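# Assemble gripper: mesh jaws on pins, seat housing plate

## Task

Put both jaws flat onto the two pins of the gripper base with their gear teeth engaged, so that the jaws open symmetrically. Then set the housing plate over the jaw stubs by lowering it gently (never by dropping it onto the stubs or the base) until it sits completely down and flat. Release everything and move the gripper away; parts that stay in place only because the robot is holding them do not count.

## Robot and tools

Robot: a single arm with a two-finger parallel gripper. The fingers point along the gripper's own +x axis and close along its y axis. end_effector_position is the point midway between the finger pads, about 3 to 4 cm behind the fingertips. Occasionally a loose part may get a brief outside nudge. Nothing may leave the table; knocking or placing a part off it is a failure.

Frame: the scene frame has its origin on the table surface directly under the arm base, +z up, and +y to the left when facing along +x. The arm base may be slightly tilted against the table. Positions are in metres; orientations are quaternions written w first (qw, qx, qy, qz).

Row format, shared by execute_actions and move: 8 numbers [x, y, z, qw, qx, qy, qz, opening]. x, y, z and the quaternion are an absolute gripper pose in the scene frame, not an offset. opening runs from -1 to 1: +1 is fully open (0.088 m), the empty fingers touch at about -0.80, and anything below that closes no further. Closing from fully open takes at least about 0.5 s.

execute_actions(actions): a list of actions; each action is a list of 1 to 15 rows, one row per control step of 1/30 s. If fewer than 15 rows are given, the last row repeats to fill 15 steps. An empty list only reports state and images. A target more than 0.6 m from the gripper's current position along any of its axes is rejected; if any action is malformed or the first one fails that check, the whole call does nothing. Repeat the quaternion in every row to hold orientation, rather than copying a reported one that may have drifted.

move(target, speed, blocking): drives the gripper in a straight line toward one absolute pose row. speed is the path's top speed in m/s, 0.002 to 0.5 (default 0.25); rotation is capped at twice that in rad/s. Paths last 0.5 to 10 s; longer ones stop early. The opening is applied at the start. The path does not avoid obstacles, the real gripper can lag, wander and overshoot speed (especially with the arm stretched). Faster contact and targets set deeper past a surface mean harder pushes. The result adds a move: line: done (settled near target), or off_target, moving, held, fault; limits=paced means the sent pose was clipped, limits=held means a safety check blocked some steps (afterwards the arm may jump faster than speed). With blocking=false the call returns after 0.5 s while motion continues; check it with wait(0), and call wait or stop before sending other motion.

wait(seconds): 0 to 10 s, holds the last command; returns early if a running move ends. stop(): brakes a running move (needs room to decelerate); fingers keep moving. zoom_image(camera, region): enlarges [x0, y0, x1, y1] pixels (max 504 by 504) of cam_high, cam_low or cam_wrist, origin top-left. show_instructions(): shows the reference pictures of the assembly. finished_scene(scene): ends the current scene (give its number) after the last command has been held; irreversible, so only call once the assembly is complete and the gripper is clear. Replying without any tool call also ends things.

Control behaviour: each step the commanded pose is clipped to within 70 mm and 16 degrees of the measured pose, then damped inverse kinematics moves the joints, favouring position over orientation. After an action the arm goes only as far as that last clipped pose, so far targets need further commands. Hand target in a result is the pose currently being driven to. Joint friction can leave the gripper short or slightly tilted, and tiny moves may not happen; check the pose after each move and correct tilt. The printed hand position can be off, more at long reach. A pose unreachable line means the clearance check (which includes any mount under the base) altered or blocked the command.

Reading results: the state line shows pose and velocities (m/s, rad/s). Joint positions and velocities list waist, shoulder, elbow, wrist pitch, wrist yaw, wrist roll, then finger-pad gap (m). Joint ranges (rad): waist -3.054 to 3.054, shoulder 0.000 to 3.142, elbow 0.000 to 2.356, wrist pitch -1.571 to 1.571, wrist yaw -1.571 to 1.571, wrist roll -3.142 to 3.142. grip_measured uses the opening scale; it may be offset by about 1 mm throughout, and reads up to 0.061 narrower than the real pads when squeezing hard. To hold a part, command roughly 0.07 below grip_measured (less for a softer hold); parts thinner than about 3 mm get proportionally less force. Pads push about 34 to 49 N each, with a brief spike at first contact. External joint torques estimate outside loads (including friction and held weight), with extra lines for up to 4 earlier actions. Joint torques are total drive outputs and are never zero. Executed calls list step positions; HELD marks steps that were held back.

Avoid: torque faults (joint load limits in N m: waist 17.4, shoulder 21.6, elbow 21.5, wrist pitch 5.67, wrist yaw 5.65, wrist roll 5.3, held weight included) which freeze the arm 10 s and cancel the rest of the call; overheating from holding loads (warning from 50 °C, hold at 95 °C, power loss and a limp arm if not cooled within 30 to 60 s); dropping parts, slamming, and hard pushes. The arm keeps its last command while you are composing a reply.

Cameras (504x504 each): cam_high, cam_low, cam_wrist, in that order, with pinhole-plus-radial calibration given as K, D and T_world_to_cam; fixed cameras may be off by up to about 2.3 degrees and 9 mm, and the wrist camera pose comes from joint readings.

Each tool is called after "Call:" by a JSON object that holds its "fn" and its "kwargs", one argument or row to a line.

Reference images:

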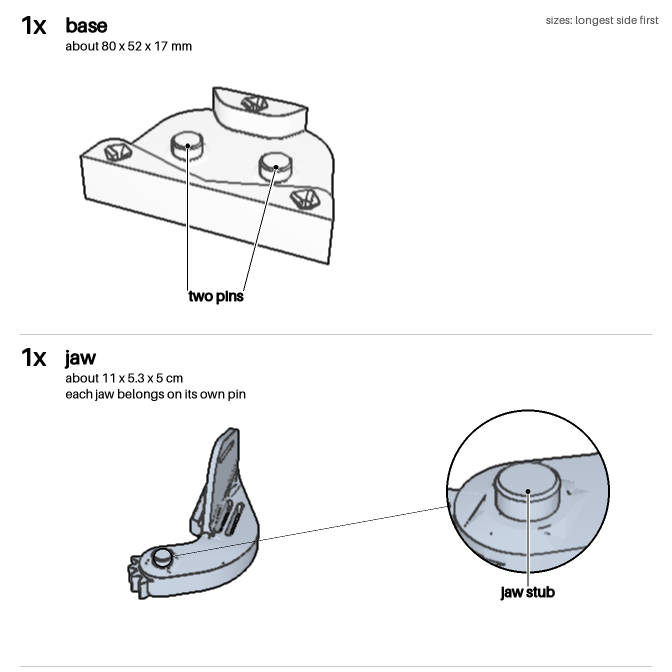

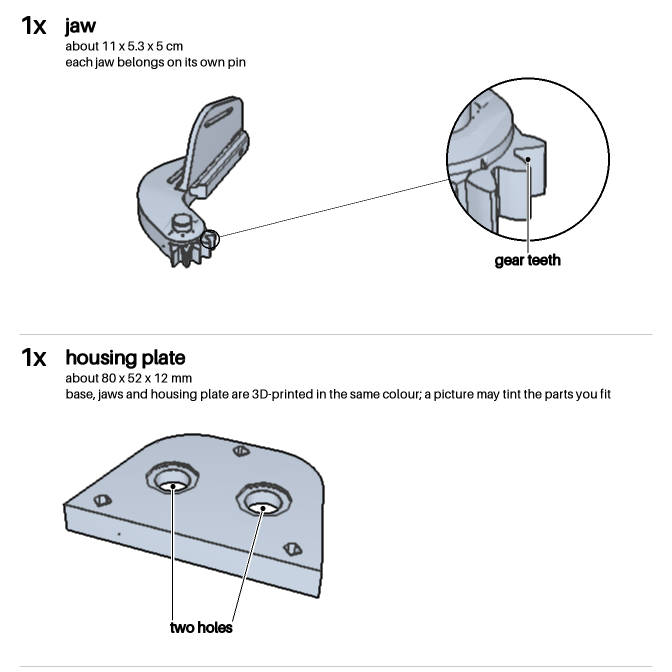

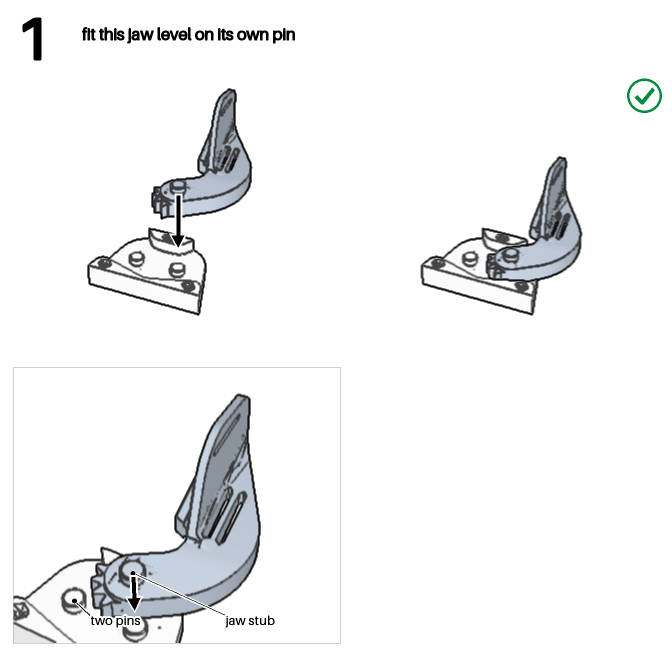

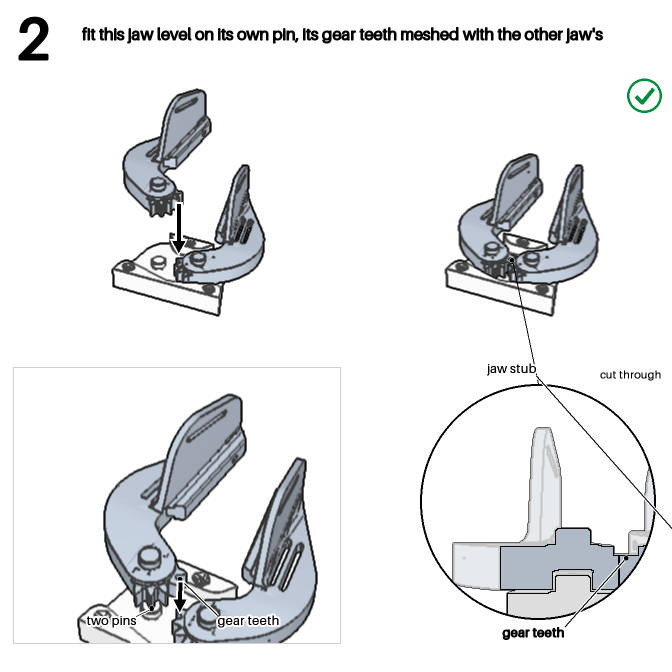

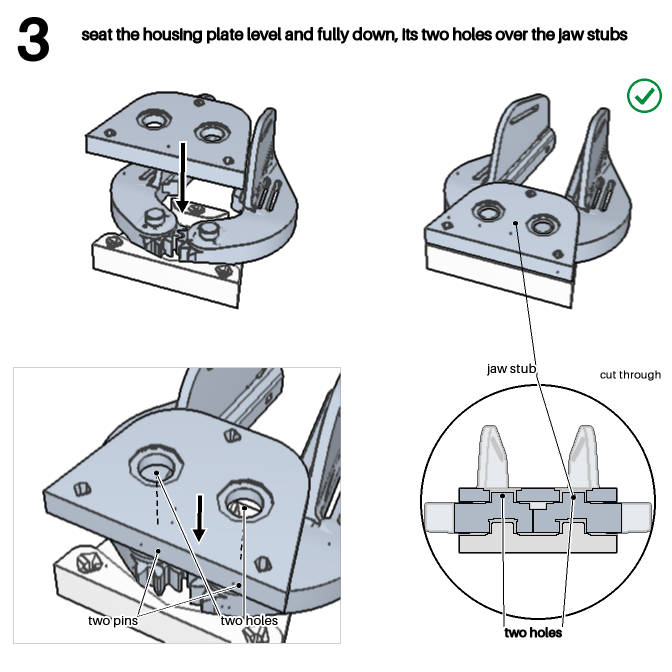

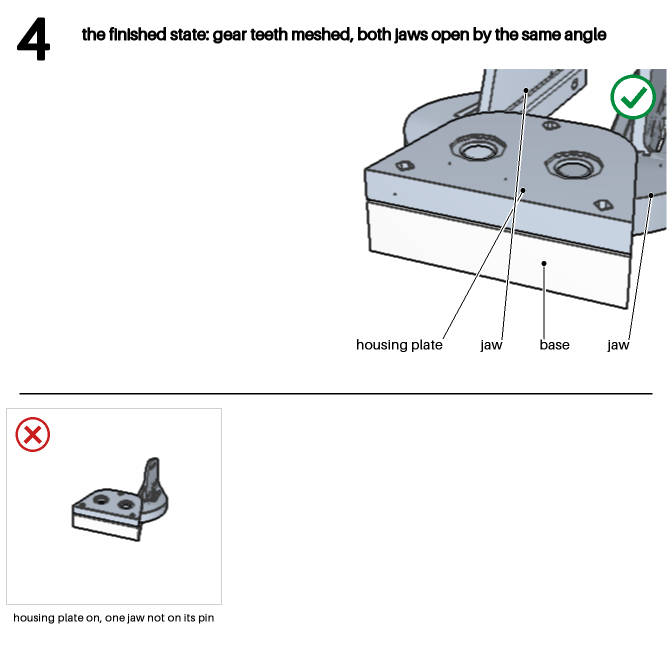

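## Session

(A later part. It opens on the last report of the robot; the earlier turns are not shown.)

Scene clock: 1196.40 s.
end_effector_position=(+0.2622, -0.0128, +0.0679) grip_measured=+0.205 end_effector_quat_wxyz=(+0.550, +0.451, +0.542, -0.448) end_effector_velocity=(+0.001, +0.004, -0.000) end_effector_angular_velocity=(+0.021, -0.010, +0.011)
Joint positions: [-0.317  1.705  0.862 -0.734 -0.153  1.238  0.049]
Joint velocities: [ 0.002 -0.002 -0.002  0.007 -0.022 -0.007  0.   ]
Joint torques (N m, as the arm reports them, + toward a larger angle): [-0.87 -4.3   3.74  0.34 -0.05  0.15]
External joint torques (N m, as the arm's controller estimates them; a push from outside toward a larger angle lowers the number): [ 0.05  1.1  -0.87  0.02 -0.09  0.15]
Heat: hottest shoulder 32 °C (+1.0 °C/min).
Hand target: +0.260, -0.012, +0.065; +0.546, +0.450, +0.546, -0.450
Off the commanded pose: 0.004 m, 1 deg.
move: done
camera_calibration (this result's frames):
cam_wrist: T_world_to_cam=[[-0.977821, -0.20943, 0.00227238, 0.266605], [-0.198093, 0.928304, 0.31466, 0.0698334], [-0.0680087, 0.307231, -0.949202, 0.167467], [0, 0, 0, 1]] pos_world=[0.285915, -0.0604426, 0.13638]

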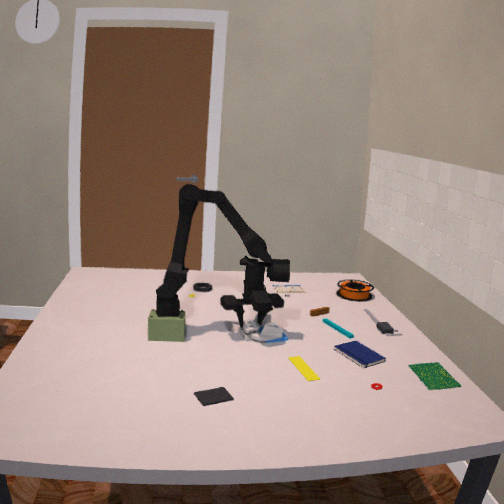

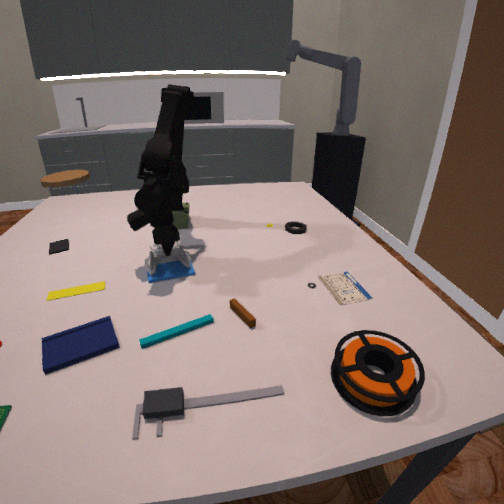

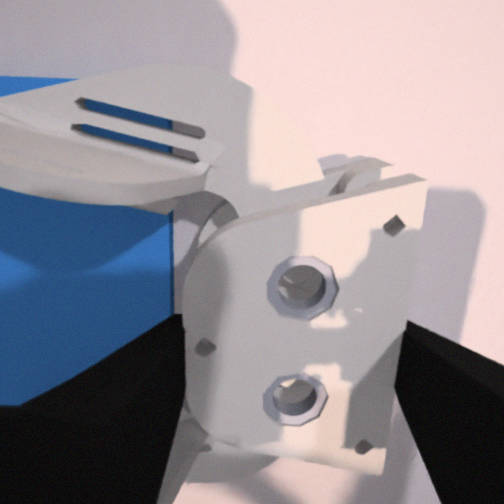

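Call:
{"fn": "move", "kwargs": {
  "target": [0.2597,-0.0120,0.0600,0.5456,0.4498,0.5456,-0.4498,0.13],
  "speed": 0.005
}}

Call:
{"fn": "zoom_image", "kwargs": {
  "camera": "cam_wrist",
  "region": [240, 245, 360, 445]
}}

Scene clock: 1206.80 s.
end_effector_position=(+0.2625, -0.0129, +0.0634) grip_measured=+0.205 end_effector_quat_wxyz=(+0.550, +0.451, +0.542, -0.448) end_effector_velocity=(-0.003, +0.001, -0.001) end_effector_angular_velocity=(+0.009, +0.011, +0.003)
Joint positions: [-0.315  1.716  0.852 -0.713 -0.153  1.24   0.049]
Joint velocities: [-0.002  0.002 -0.002 -0.007 -0.007 -0.007 -0.   ]
Joint torques (N m, as the arm reports them, + toward a larger angle): [-0.72 -4.38  3.72  0.36 -0.04  0.08]
External joint torques (N m, as the arm's controller estimates them; a push from outside toward a larger angle lowers the number): [ 0.27  0.98 -0.77  0.06 -0.1   0.08]
Heat: hottest shoulder 32 °C (+1.0 °C/min).
Hand target: +0.260, -0.012, +0.060; +0.546, +0.450, +0.546, -0.450
Off the commanded pose: 0.004 m, 1 deg.
move: done
camera_calibration (this result's frames):
cam_wrist: T_world_to_cam=[[-0.977779, -0.209634, 0.00118818, 0.266893], [-0.198647, 0.928318, 0.314269, 0.0716071], [-0.0669844, 0.30705, -0.949333, 0.162973], [0, 0, 0, 1]] pos_world=[0.286103, -0.0605654, 0.131895]

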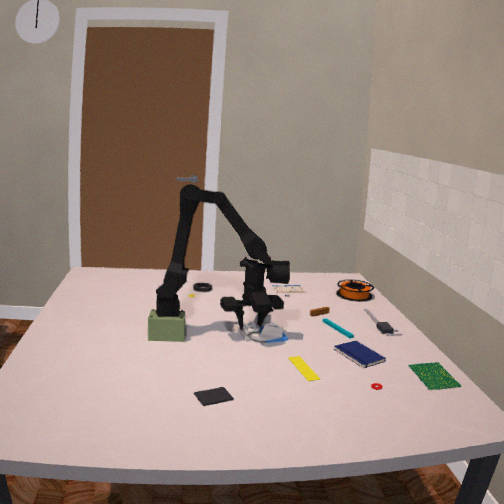

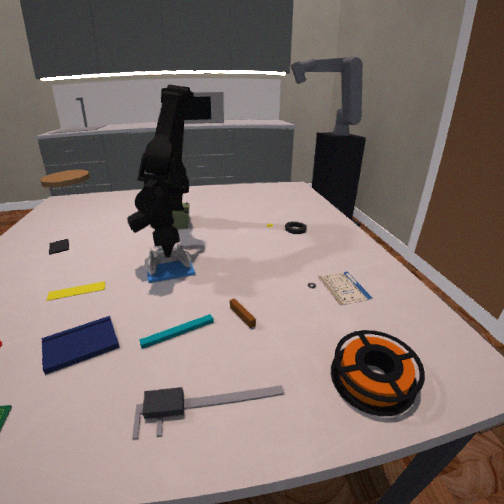

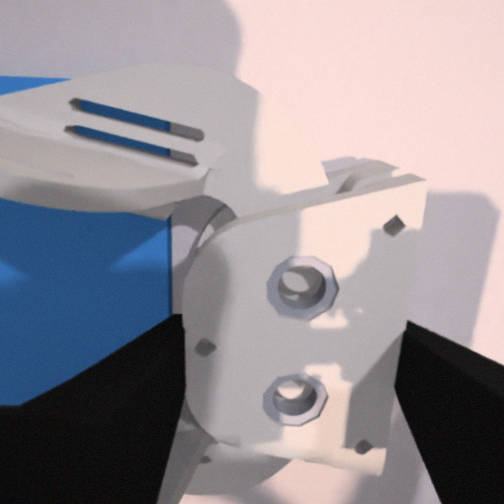

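Region (240, 245, 360, 445) of cam_wrist's 504x504 image, scaled by 2.520, with more detail than that image has; it fills the left 302 columns of this view, and the rest is white.

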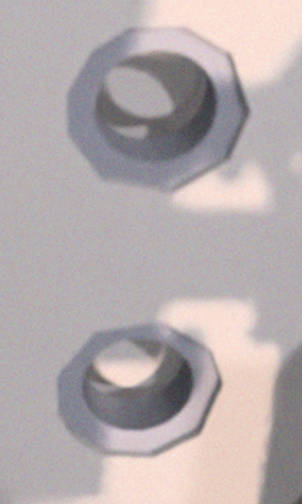

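Call:
{"fn": "zoom_image", "kwargs": {
  "camera": "cam_wrist",
  "region": [260, 245, 345, 330]
}}

Call:
{"fn": "zoom_image", "kwargs": {
  "camera": "cam_wrist",
  "region": [255, 360, 340, 445]
}}

Region (260, 245, 345, 330) of cam_wrist's 504x504 image, scaled by 5.929, with more detail than that image has.

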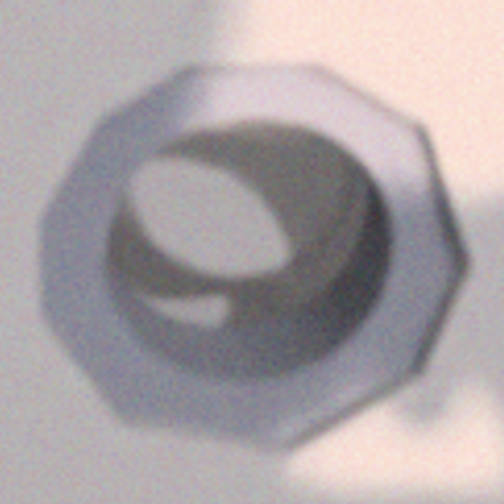

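Region (255, 360, 340, 445) of cam_wrist's 504x504 image, scaled by 5.929, with more detail than that image has.

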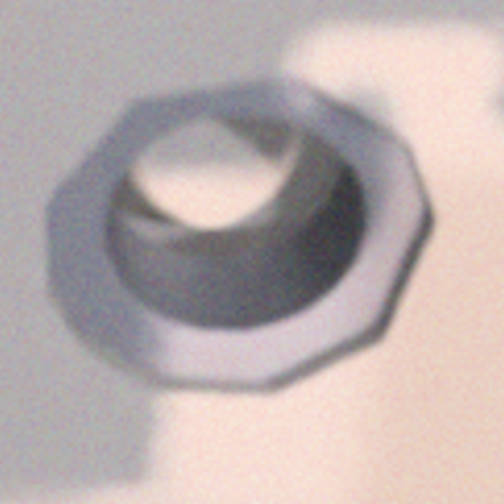

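Call:
{"fn": "move", "kwargs": {
  "target": [0.2597,-0.0120,0.0560,0.5456,0.4498,0.5456,-0.4498,0.13],
  "speed": 0.004
}}

Call:
{"fn": "zoom_image", "kwargs": {
  "camera": "cam_wrist",
  "region": [240, 245, 360, 445]
}}

Scene clock: 1224.40 s.
end_effector_position=(+0.2631, -0.0132, +0.0616) grip_measured=+0.205 end_effector_quat_wxyz=(+0.552, +0.452, +0.540, -0.447) end_effector_velocity=(-0.004, +0.001, -0.001) end_effector_angular_velocity=(+0.009, +0.011, +0.018)
Joint positions: [-0.315  1.719  0.848 -0.7   -0.153  1.242  0.049]
Joint velocities: [-0.002 -0.002 -0.007 -0.007 -0.007 -0.022 -0.   ]
Joint torques (N m, as the arm reports them, + toward a larger angle): [-0.47 -3.64  3.51  0.68 -0.1   0.1 ]
External joint torques (N m, as the arm's controller estimates them; a push from outside toward a larger angle lowers the number): [ 0.48  1.79 -0.99  0.36 -0.15  0.1 ]
Heat: hottest shoulder 31 °C (+0.0 °C/min).
Hand target: +0.260, -0.012, +0.056; +0.546, +0.450, +0.546, -0.450
Off the commanded pose: 0.007 m, 1 deg.
move: done
camera_calibration (this result's frames):
cam_wrist: T_world_to_cam=[[-0.977947, -0.208831, -0.00301848, 0.267775], [-0.199274, 0.928668, 0.312835, 0.0728236], [-0.0625266, 0.306538, -0.949803, 0.160212], [0, 0, 0, 1]] pos_world=[0.286399, -0.0608204, 0.130196]

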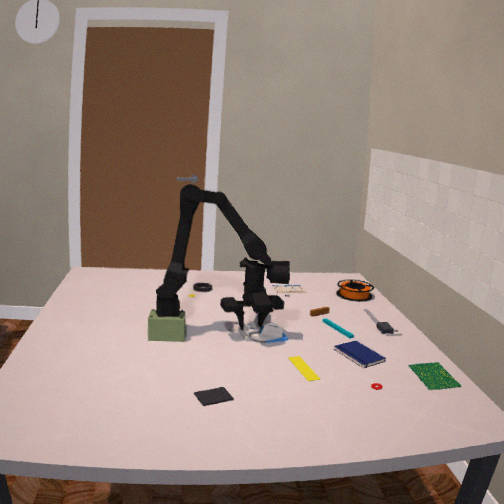

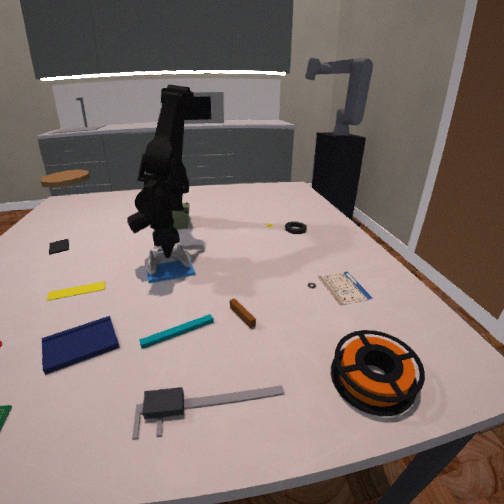

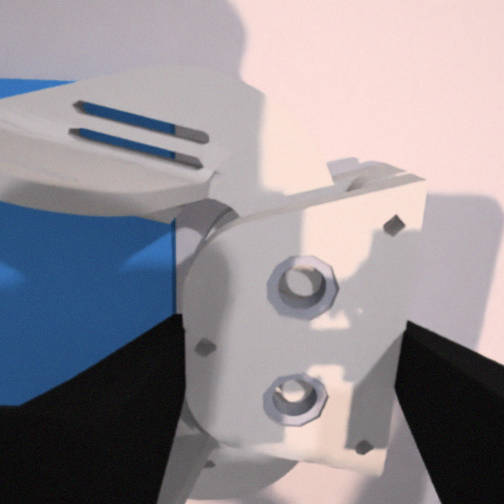

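Region (240, 245, 360, 445) of cam_wrist's 504x504 image, scaled by 2.520, with more detail than that image has; it fills the left 302 columns of this view, and the rest is white.

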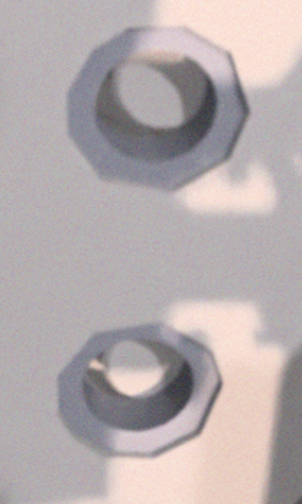

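Call:
{"fn": "zoom_image", "kwargs": {
  "camera": "cam_wrist",
  "region": [260, 245, 345, 330]
}}

Call:
{"fn": "zoom_image", "kwargs": {
  "camera": "cam_wrist",
  "region": [255, 360, 340, 445]
}}

Call:
{"fn": "zoom_image", "kwargs": {
  "camera": "cam_high",
  "region": [215, 300, 305, 350]
}}

Region (260, 245, 345, 330) of cam_wrist's 504x504 image, scaled by 5.929, with more detail than that image has.

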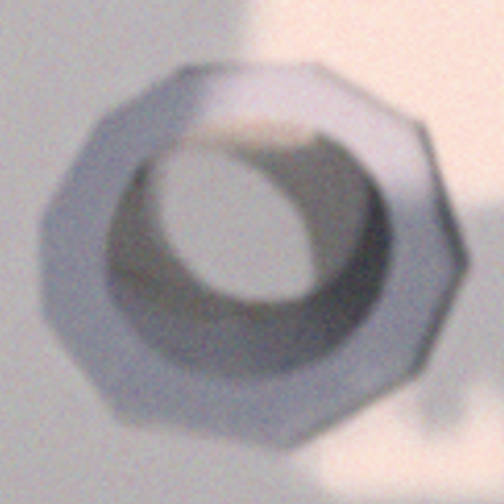

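Region (255, 360, 340, 445) of cam_wrist's 504x504 image, scaled by 5.929, with more detail than that image has.

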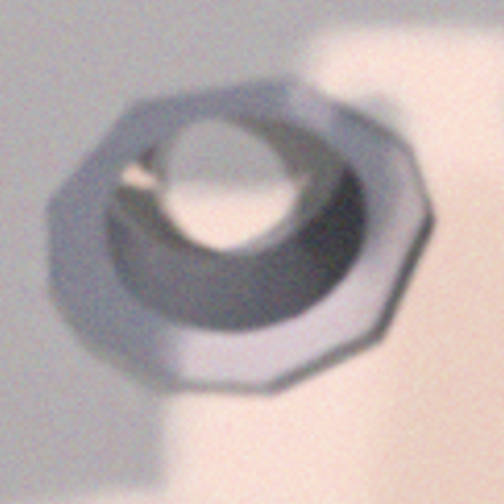

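Region (215, 300, 305, 350) of cam_high's 504x504 image, scaled by 5.600, with more detail than that image has.

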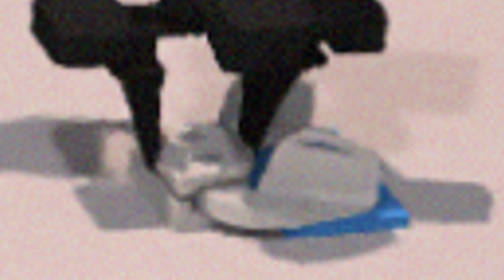

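Call:
{"fn": "move", "kwargs": {
  "target": [0.2583,-0.0121,0.0565,0.5456,0.4498,0.5456,-0.4498,0.13],
  "speed": 0.003
}}

Call:
{"fn": "zoom_image", "kwargs": {
  "camera": "cam_wrist",
  "region": [240, 245, 360, 445]
}}

Scene clock: 1246.97 s.
end_effector_position=(+0.2627, -0.0132, +0.0613) grip_measured=+0.205 end_effector_quat_wxyz=(+0.551, +0.452, +0.540, -0.447) end_effector_velocity=(-0.003, +0.002, -0.001) end_effector_angular_velocity=(+0.009, +0.011, +0.008)
Joint positions: [-0.315  1.719  0.846 -0.699 -0.153  1.242  0.049]
Joint velocities: [ 0.002  0.002 -0.002 -0.007 -0.007 -0.007 -0.   ]
Joint torques (N m, as the arm reports them, + toward a larger angle): [-0.67 -4.37  2.98  0.57 -0.08  0.04]
External joint torques (N m, as the arm's controller estimates them; a push from outside toward a larger angle lowers the number): [ 0.3   1.   -1.48  0.26 -0.14  0.04]
Heat: hottest shoulder 30 °C (-2.0 °C/min).
Hand target: +0.258, -0.012, +0.057; +0.546, +0.450, +0.546, -0.450
Off the commanded pose: 0.007 m, 1 deg.
move: done
camera_calibration (this result's frames):
cam_wrist: T_world_to_cam=[[-0.977974, -0.208715, -0.00231007, 0.267358], [-0.19893, 0.928659, 0.313081, 0.0727344], [-0.0631994, 0.306644, -0.949724, 0.160062], [0, 0, 0, 1]] pos_world=[0.286054, -0.0608257, 0.129861]

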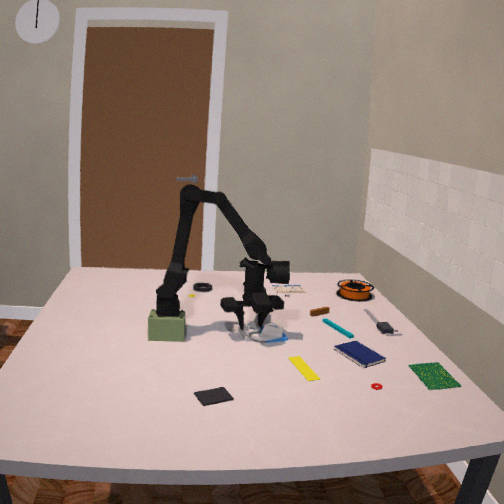

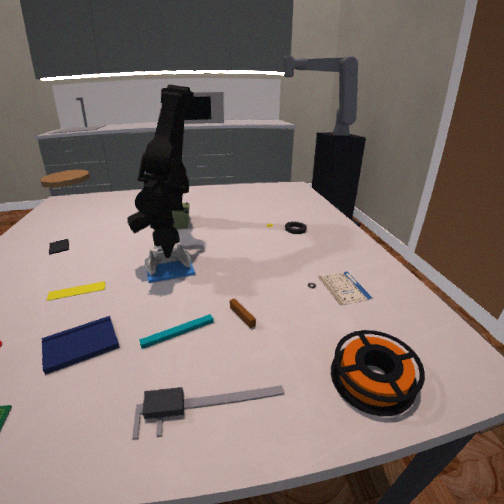

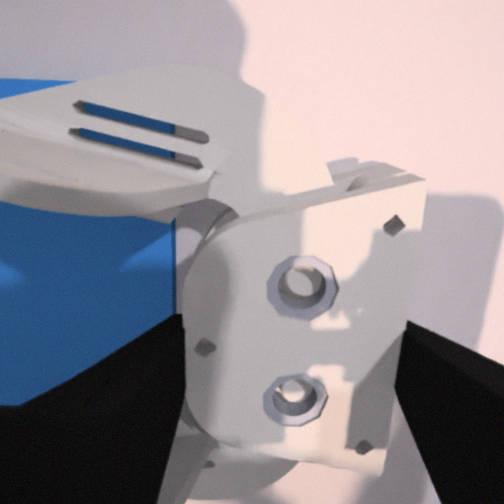

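Region (240, 245, 360, 445) of cam_wrist's 504x504 image, scaled by 2.520, with more detail than that image has; it fills the left 302 columns of this view, and the rest is white.

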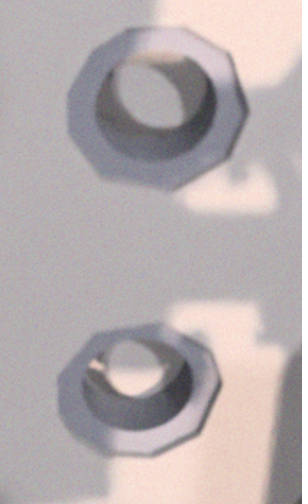

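Call:
{"fn": "move", "kwargs": {
  "target": [0.2570,-0.0123,0.0560,0.5456,0.4498,0.5456,-0.4498,0.13],
  "speed": 0.003
}}

Call:
{"fn": "zoom_image", "kwargs": {
  "camera": "cam_wrist",
  "region": [260, 245, 345, 330]
}}

Call:
{"fn": "zoom_image", "kwargs": {
  "camera": "cam_wrist",
  "region": [255, 360, 340, 445]
}}

Scene clock: 1255.97 s.
end_effector_position=(+0.2623, -0.0132, +0.0608) grip_measured=+0.205 end_effector_quat_wxyz=(+0.551, +0.452, +0.540, -0.447) end_effector_velocity=(-0.002, +0.002, +0.000) end_effector_angular_velocity=(+0.023, +0.003, -0.001)
Joint positions: [-0.315  1.719  0.844 -0.697 -0.153  1.242  0.049]
Joint velocities: [-0.007 -0.002 -0.002 -0.007 -0.022 -0.007  0.   ]
Joint torques (N m, as the arm reports them, + toward a larger angle): [-0.6  -4.47  2.27  0.61 -0.07  0.03]
External joint torques (N m, as the arm's controller estimates them; a push from outside toward a larger angle lowers the number): [ 0.35  0.95 -2.25  0.29 -0.12  0.03]
Heat: hottest shoulder 30 °C (-2.0 °C/min).
Hand target: +0.257, -0.012, +0.056; +0.546, +0.450, +0.546, -0.450
Off the commanded pose: 0.007 m, 1 deg.
move: done
camera_calibration (this result's frames):
cam_wrist: T_world_to_cam=[[-0.977987, -0.208657, -0.00195585, 0.266924], [-0.198758, 0.928654, 0.313203, 0.0727582], [-0.0635358, 0.306697, -0.949684, 0.159683], [0, 0, 0, 1]] pos_world=[0.285655, -0.0608458, 0.129382]

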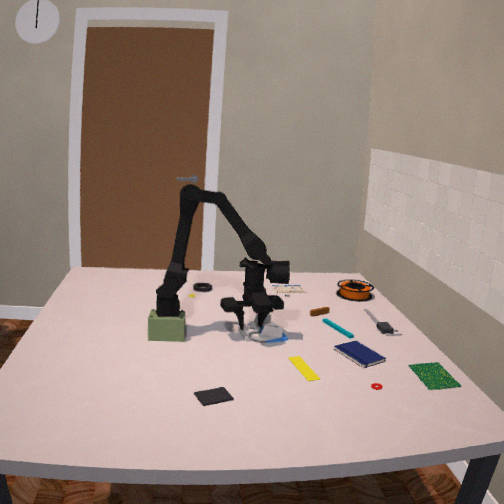

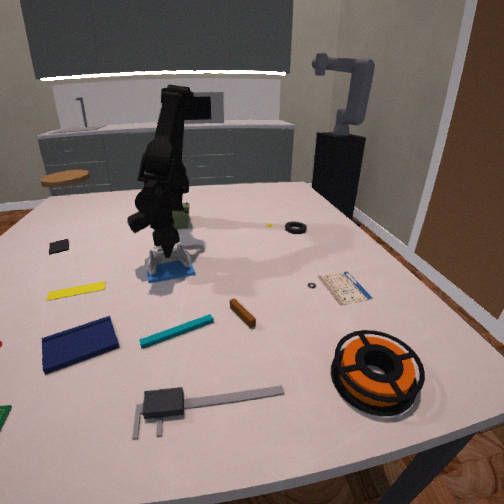

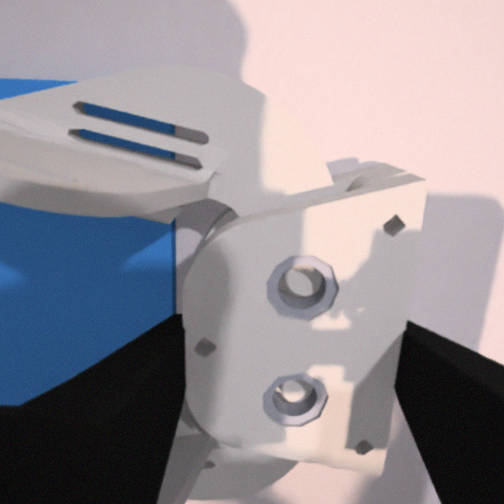

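Region (260, 245, 345, 330) of cam_wrist's 504x504 image, scaled by 5.929, with more detail than that image has.

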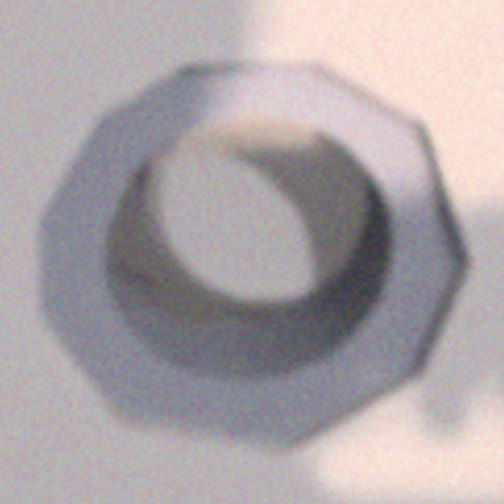

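Region (255, 360, 340, 445) of cam_wrist's 504x504 image, scaled by 5.929, with more detail than that image has.

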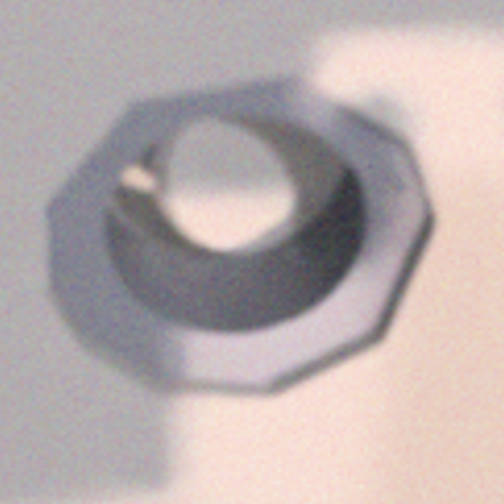

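Call:
{"fn": "move", "kwargs": {
  "target": [0.2592,-0.0122,0.0605,0.5456,0.4498,0.5456,-0.4498,0.13],
  "speed": 0.004
}}

Call:
{"fn": "zoom_image", "kwargs": {
  "camera": "cam_wrist",
  "region": [260, 245, 345, 330]
}}

Call:
{"fn": "zoom_image", "kwargs": {
  "camera": "cam_wrist",
  "region": [255, 360, 340, 445]
}}

Scene clock: 1278.33 s.
end_effector_position=(+0.2606, -0.0129, +0.0612) grip_measured=+0.205 end_effector_quat_wxyz=(+0.548, +0.450, +0.543, -0.449) end_effector_velocity=(-0.002, +0.002, +0.000) end_effector_angular_velocity=(+0.023, +0.003, -0.001)
Joint positions: [-0.315  1.718  0.845 -0.708 -0.153  1.242  0.049]
Joint velocities: [-0.007 -0.002 -0.002 -0.007 -0.022 -0.007 -0.   ]
Joint torques (N m, as the arm reports them, + toward a larger angle): [-0.97 -4.91  4.41 -0.11 -0.08 -0.01]
External joint torques (N m, as the arm's controller estimates them; a push from outside toward a larger angle lowers the number): [ 0.03  0.53 -0.09 -0.41 -0.14 -0.01]
Heat: hottest shoulder 30 °C (-1.0 °C/min).
Hand target: +0.259, -0.012, +0.060; +0.546, +0.450, +0.546, -0.450
Off the commanded pose: 0.002 m, 0 deg.
move: done
camera_calibration (this result's frames):
cam_wrist: T_world_to_cam=[[-0.978241, -0.207388, 0.0058388, 0.264918], [-0.194968, 0.928551, 0.315881, 0.070863], [-0.0709314, 0.307869, -0.948781, 0.161741], [0, 0, 0, 1]] pos_world=[0.284442, -0.0606544, 0.129526]

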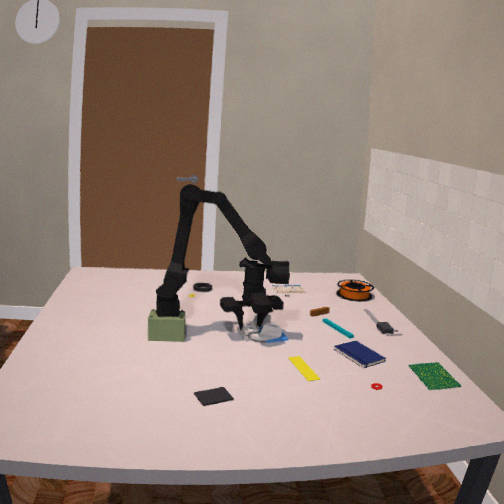

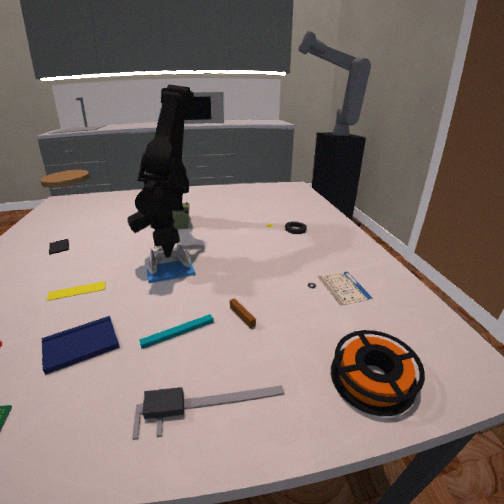

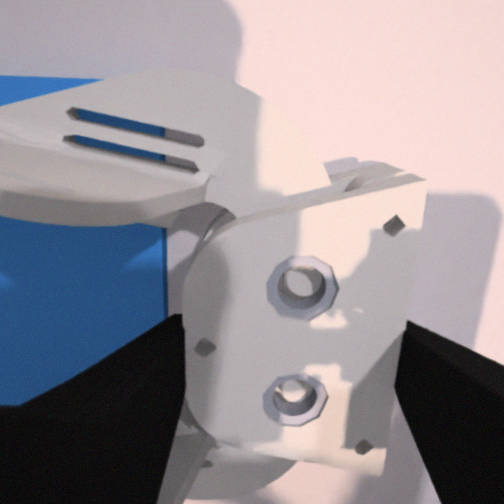

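Region (260, 245, 345, 330) of cam_wrist's 504x504 image, scaled by 5.929, with more detail than that image has.

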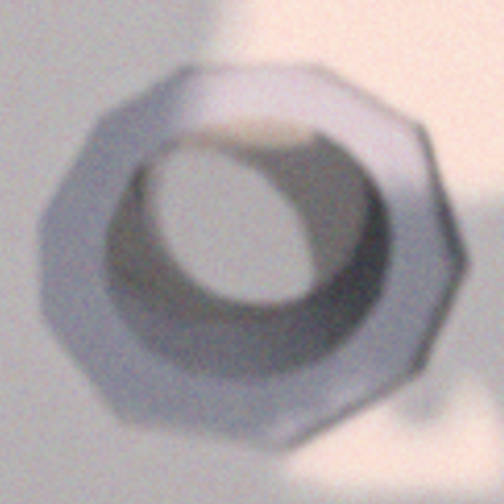

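Region (255, 360, 340, 445) of cam_wrist's 504x504 image, scaled by 5.929, with more detail than that image has.

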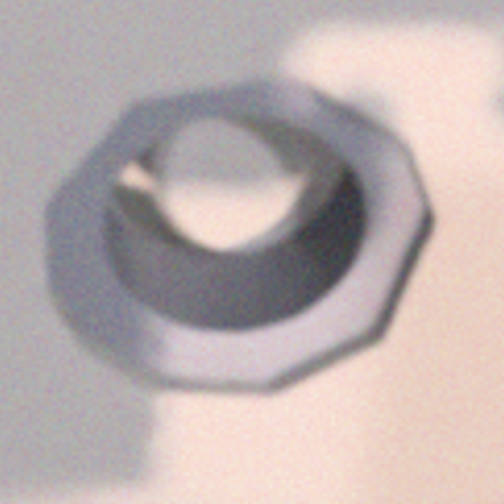

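Call:
{"fn": "move", "kwargs": {
  "target": [0.2582,-0.0120,0.0555,0.5456,0.4498,0.5456,-0.4498,0.13],
  "speed": 0.004
}}

Call:
{"fn": "zoom_image", "kwargs": {
  "camera": "cam_wrist",
  "region": [240, 245, 360, 445]
}}

Scene clock: 1285.80 s.
end_effector_position=(+0.2607, -0.0130, +0.0608) grip_measured=+0.205 end_effector_quat_wxyz=(+0.549, +0.451, +0.542, -0.449) end_effector_velocity=(-0.002, -0.001, +0.000) end_effector_angular_velocity=(-0.006, +0.008, +0.004)
Joint positions: [-0.315  1.718  0.843 -0.704 -0.153  1.242  0.049]
Joint velocities: [-0.002 -0.002 -0.002 -0.007  0.007 -0.007 -0.   ]
Joint torques (N m, as the arm reports them, + toward a larger angle): [-0.7  -3.88  2.93  1.08 -0.05  0.07]
External joint torques (N m, as the arm's controller estimates them; a push from outside toward a larger angle lowers the number): [ 0.24  1.54 -1.57  0.77 -0.1   0.07]
Heat: hottest shoulder 30 °C (-1.0 °C/min).
Hand target: +0.258, -0.012, +0.056; +0.546, +0.450, +0.546, -0.450
Off the commanded pose: 0.006 m, 1 deg.
move: done
camera_calibration (this result's frames):
cam_wrist: T_world_to_cam=[[-0.978189, -0.207676, 0.00406698, 0.265117], [-0.195831, 0.928575, 0.315275, 0.0713438], [-0.0692514, 0.307602, -0.948992, 0.160981], [0, 0, 0, 1]] pos_world=[0.284454, -0.0607078, 0.129198]

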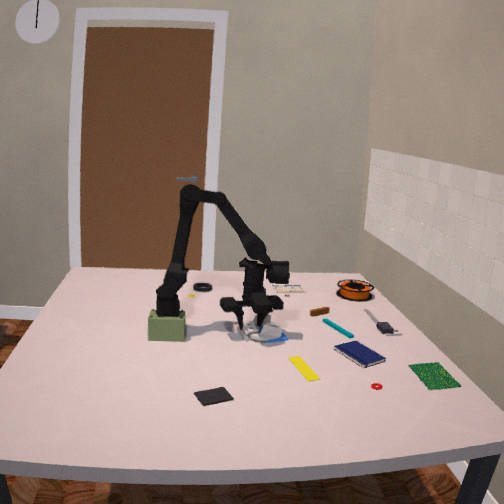

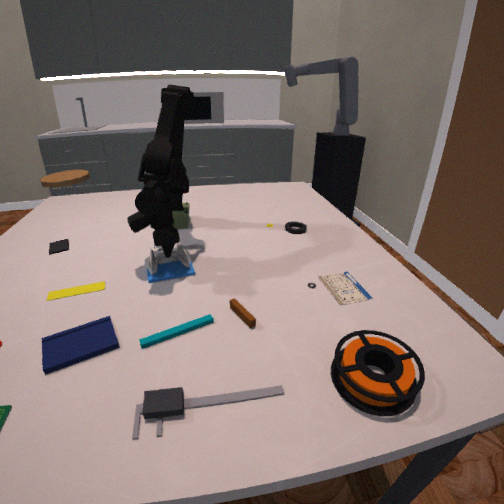

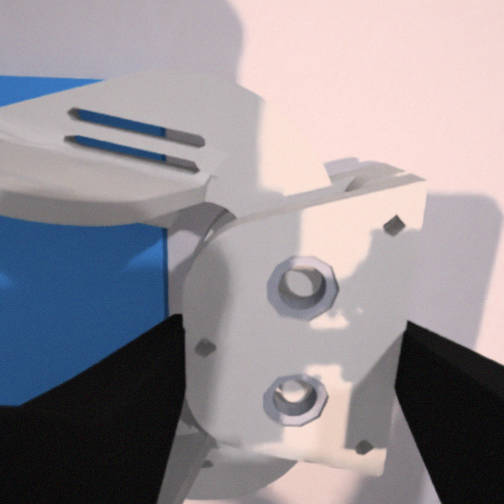

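Region (240, 245, 360, 445) of cam_wrist's 504x504 image, scaled by 2.520, with more detail than that image has; it fills the left 302 columns of this view, and the rest is white.

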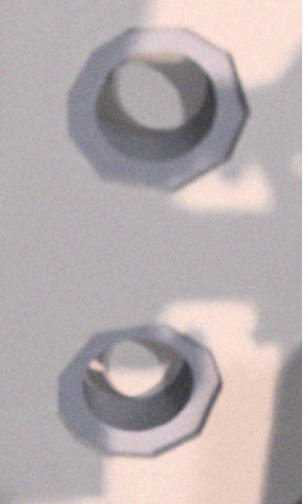

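Call:
{"fn": "zoom_image", "kwargs": {
  "camera": "cam_high",
  "region": [232, 312, 282, 346]
}}

Call:
{"fn": "zoom_image", "kwargs": {
  "camera": "cam_wrist",
  "region": [300, 140, 450, 240]
}}

Region (232, 312, 282, 346) of cam_high's 504x504 image, scaled by 10.080, with more detail than that image has; it fills the top 343 rows of this view, and the rest is white.

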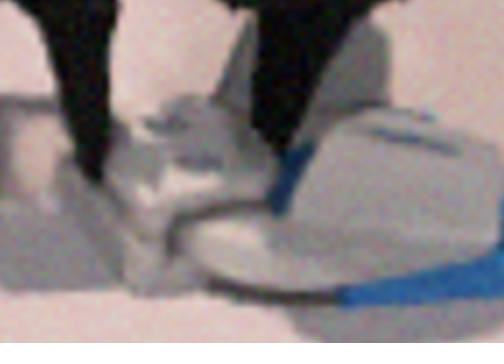

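Region (300, 140, 450, 240) of cam_wrist's 504x504 image, scaled by 3.360, with more detail than that image has.

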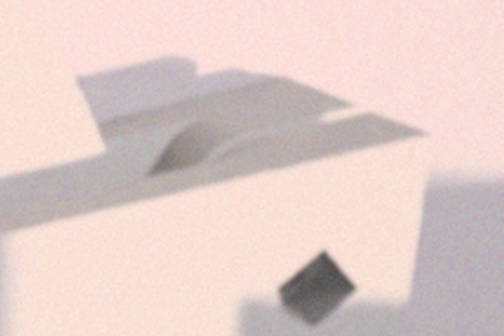

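Call:
{"fn": "move", "kwargs": {
  "target": [0.2640,-0.0125,0.0715,0.5456,0.4498,0.5456,-0.4498,0.13],
  "speed": 0.01
}}

Scene clock: 1341.17 s.
end_effector_position=(+0.2598, -0.0121, +0.0675) grip_measured=+0.205 end_effector_quat_wxyz=(+0.541, +0.446, +0.549, -0.454) end_effector_velocity=(-0.002, -0.000, +0.002) end_effector_angular_velocity=(+0.009, +0.010, -0.002)
Joint positions: [-0.316  1.718  0.875 -0.761 -0.153  1.238  0.049]
Joint velocities: [-0.007 -0.002  0.007 -0.022 -0.007 -0.007 -0.   ]
Joint torques (N m, as the arm reports them, + toward a larger angle): [-1.51 -5.91  5.83  0.08 -0.05 -0.12]
External joint torques (N m, as the arm's controller estimates them; a push from outside toward a larger angle lowers the number): [-0.52 -0.46  1.31 -0.17 -0.1  -0.13]
Heat: hottest shoulder 30 °C (+0.0 °C/min).
Hand target: +0.264, -0.012, +0.072; +0.546, +0.450, +0.546, -0.450
Off the commanded pose: 0.006 m, 1 deg.
move: done
camera_calibration (this result's frames):
cam_wrist: T_world_to_cam=[[-0.97806, -0.206484, 0.0276382, 0.26276], [-0.186717, 0.927701, 0.323277, 0.0653273], [-0.0923915, 0.311024, -0.945901, 0.172812], [0, 0, 0, 1]] pos_world=[0.285159, -0.0600972, 0.135082]

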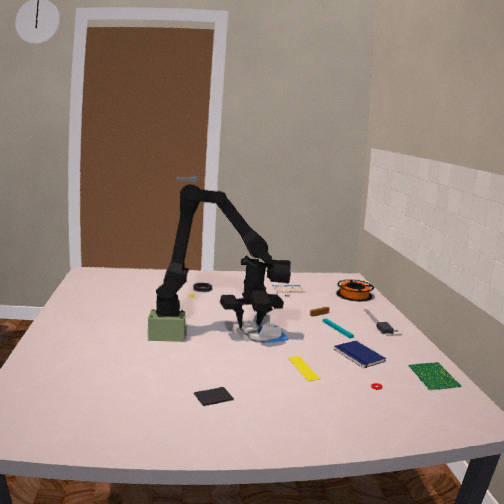

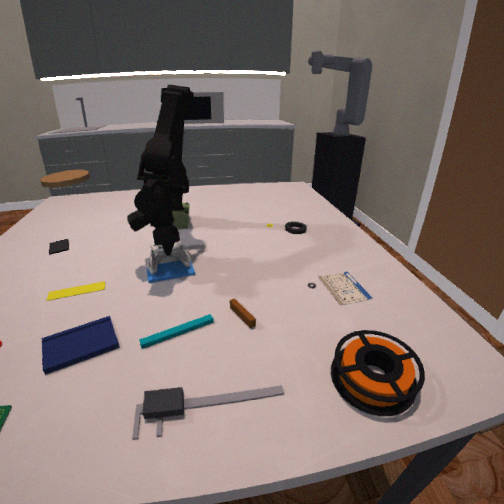

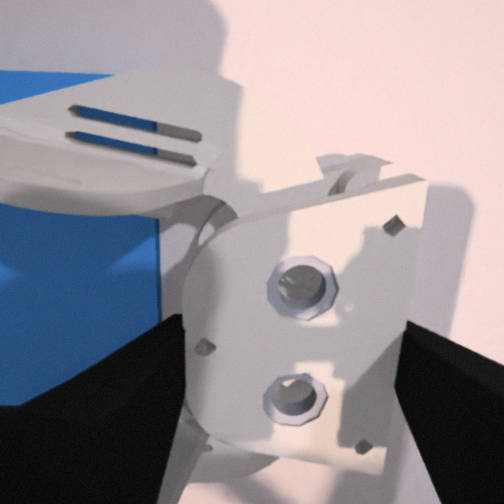

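Now descend to just above contact with the x target shifted back.

Call:
{"fn": "move", "kwargs": {
  "target": [0.2562,-0.0120,0.0600,0.5456,0.4498,0.5456,-0.4498,0.13],
  "speed": 0.006
}}

Call:
{"fn": "zoom_image", "kwargs": {
  "camera": "cam_wrist",
  "region": [260, 245, 345, 330]
}}

Call:
{"fn": "zoom_image", "kwargs": {
  "camera": "cam_wrist",
  "region": [255, 360, 340, 445]
}}

Scene clock: 1348.10 s.
end_effector_position=(+0.2579, -0.0126, +0.0605) grip_measured=+0.205 end_effector_quat_wxyz=(+0.545, +0.449, +0.546, -0.450) end_effector_velocity=(+0.001, +0.003, +0.000) end_effector_angular_velocity=(+0.021, -0.011, +0.006)
Joint positions: [-0.316  1.718  0.841 -0.714 -0.154  1.238  0.049]
Joint velocities: [-0.002 -0.002 -0.002  0.007 -0.022 -0.007 -0.   ]
Joint torques (N m, as the arm reports them, + toward a larger angle): [-0.84 -5.72  3.42  0.53  0.    0.11]
External joint torques (N m, as the arm's controller estimates them; a push from outside toward a larger angle lowers the number): [ 0.14 -0.32 -1.1   0.22 -0.06  0.11]
Heat: hottest shoulder 30 °C (+0.0 °C/min).
Hand target: +0.256, -0.012, +0.060; +0.546, +0.450, +0.546, -0.450
Off the commanded pose: 0.002 m, 0 deg.
move: done
camera_calibration (this result's frames):
cam_wrist: T_world_to_cam=[[-0.977908, -0.208549, 0.0142357, 0.261716], [-0.193087, 0.927299, 0.320678, 0.0695024], [-0.0800777, 0.310845, -0.947081, 0.163148], [0, 0, 0, 1]] pos_world=[0.282419, -0.0605827, 0.128501]

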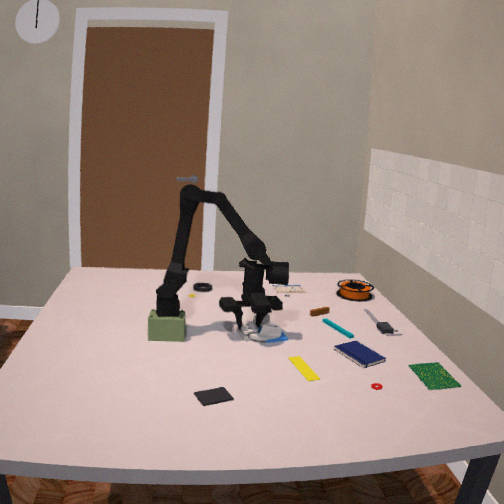

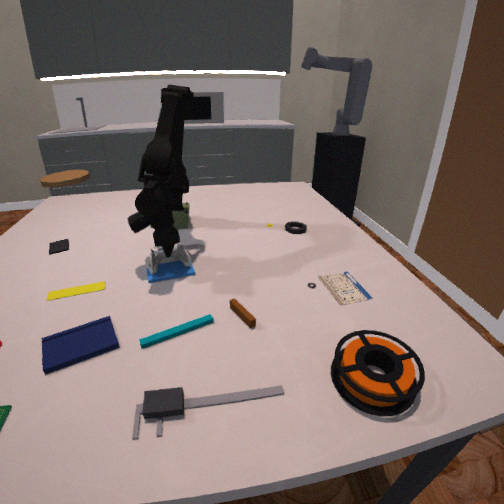

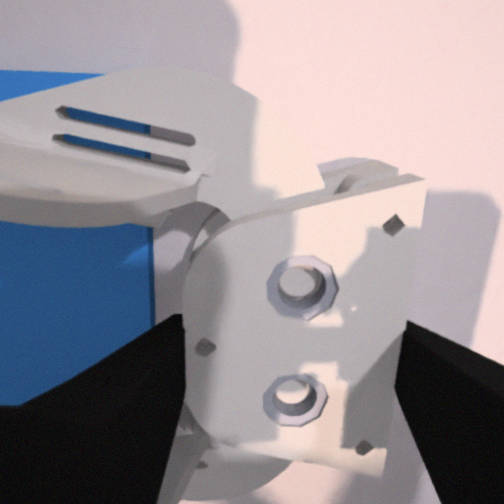

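Region (260, 245, 345, 330) of cam_wrist's 504x504 image, scaled by 5.929, with more detail than that image has.

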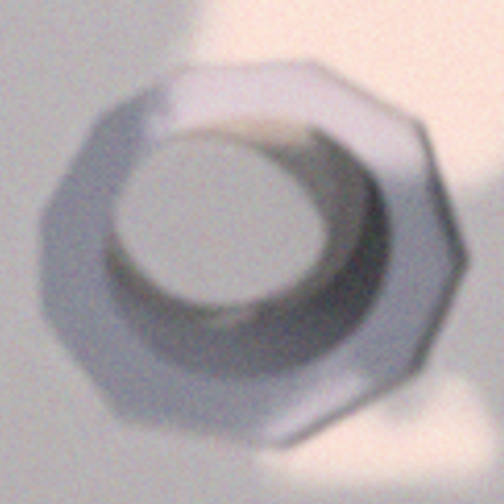

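Region (255, 360, 340, 445) of cam_wrist's 504x504 image, scaled by 5.929, with more detail than that image has.

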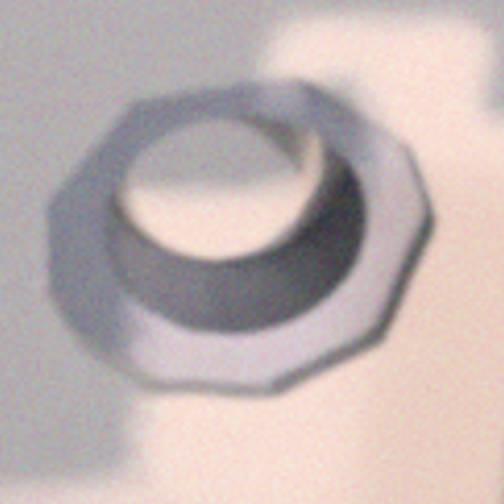

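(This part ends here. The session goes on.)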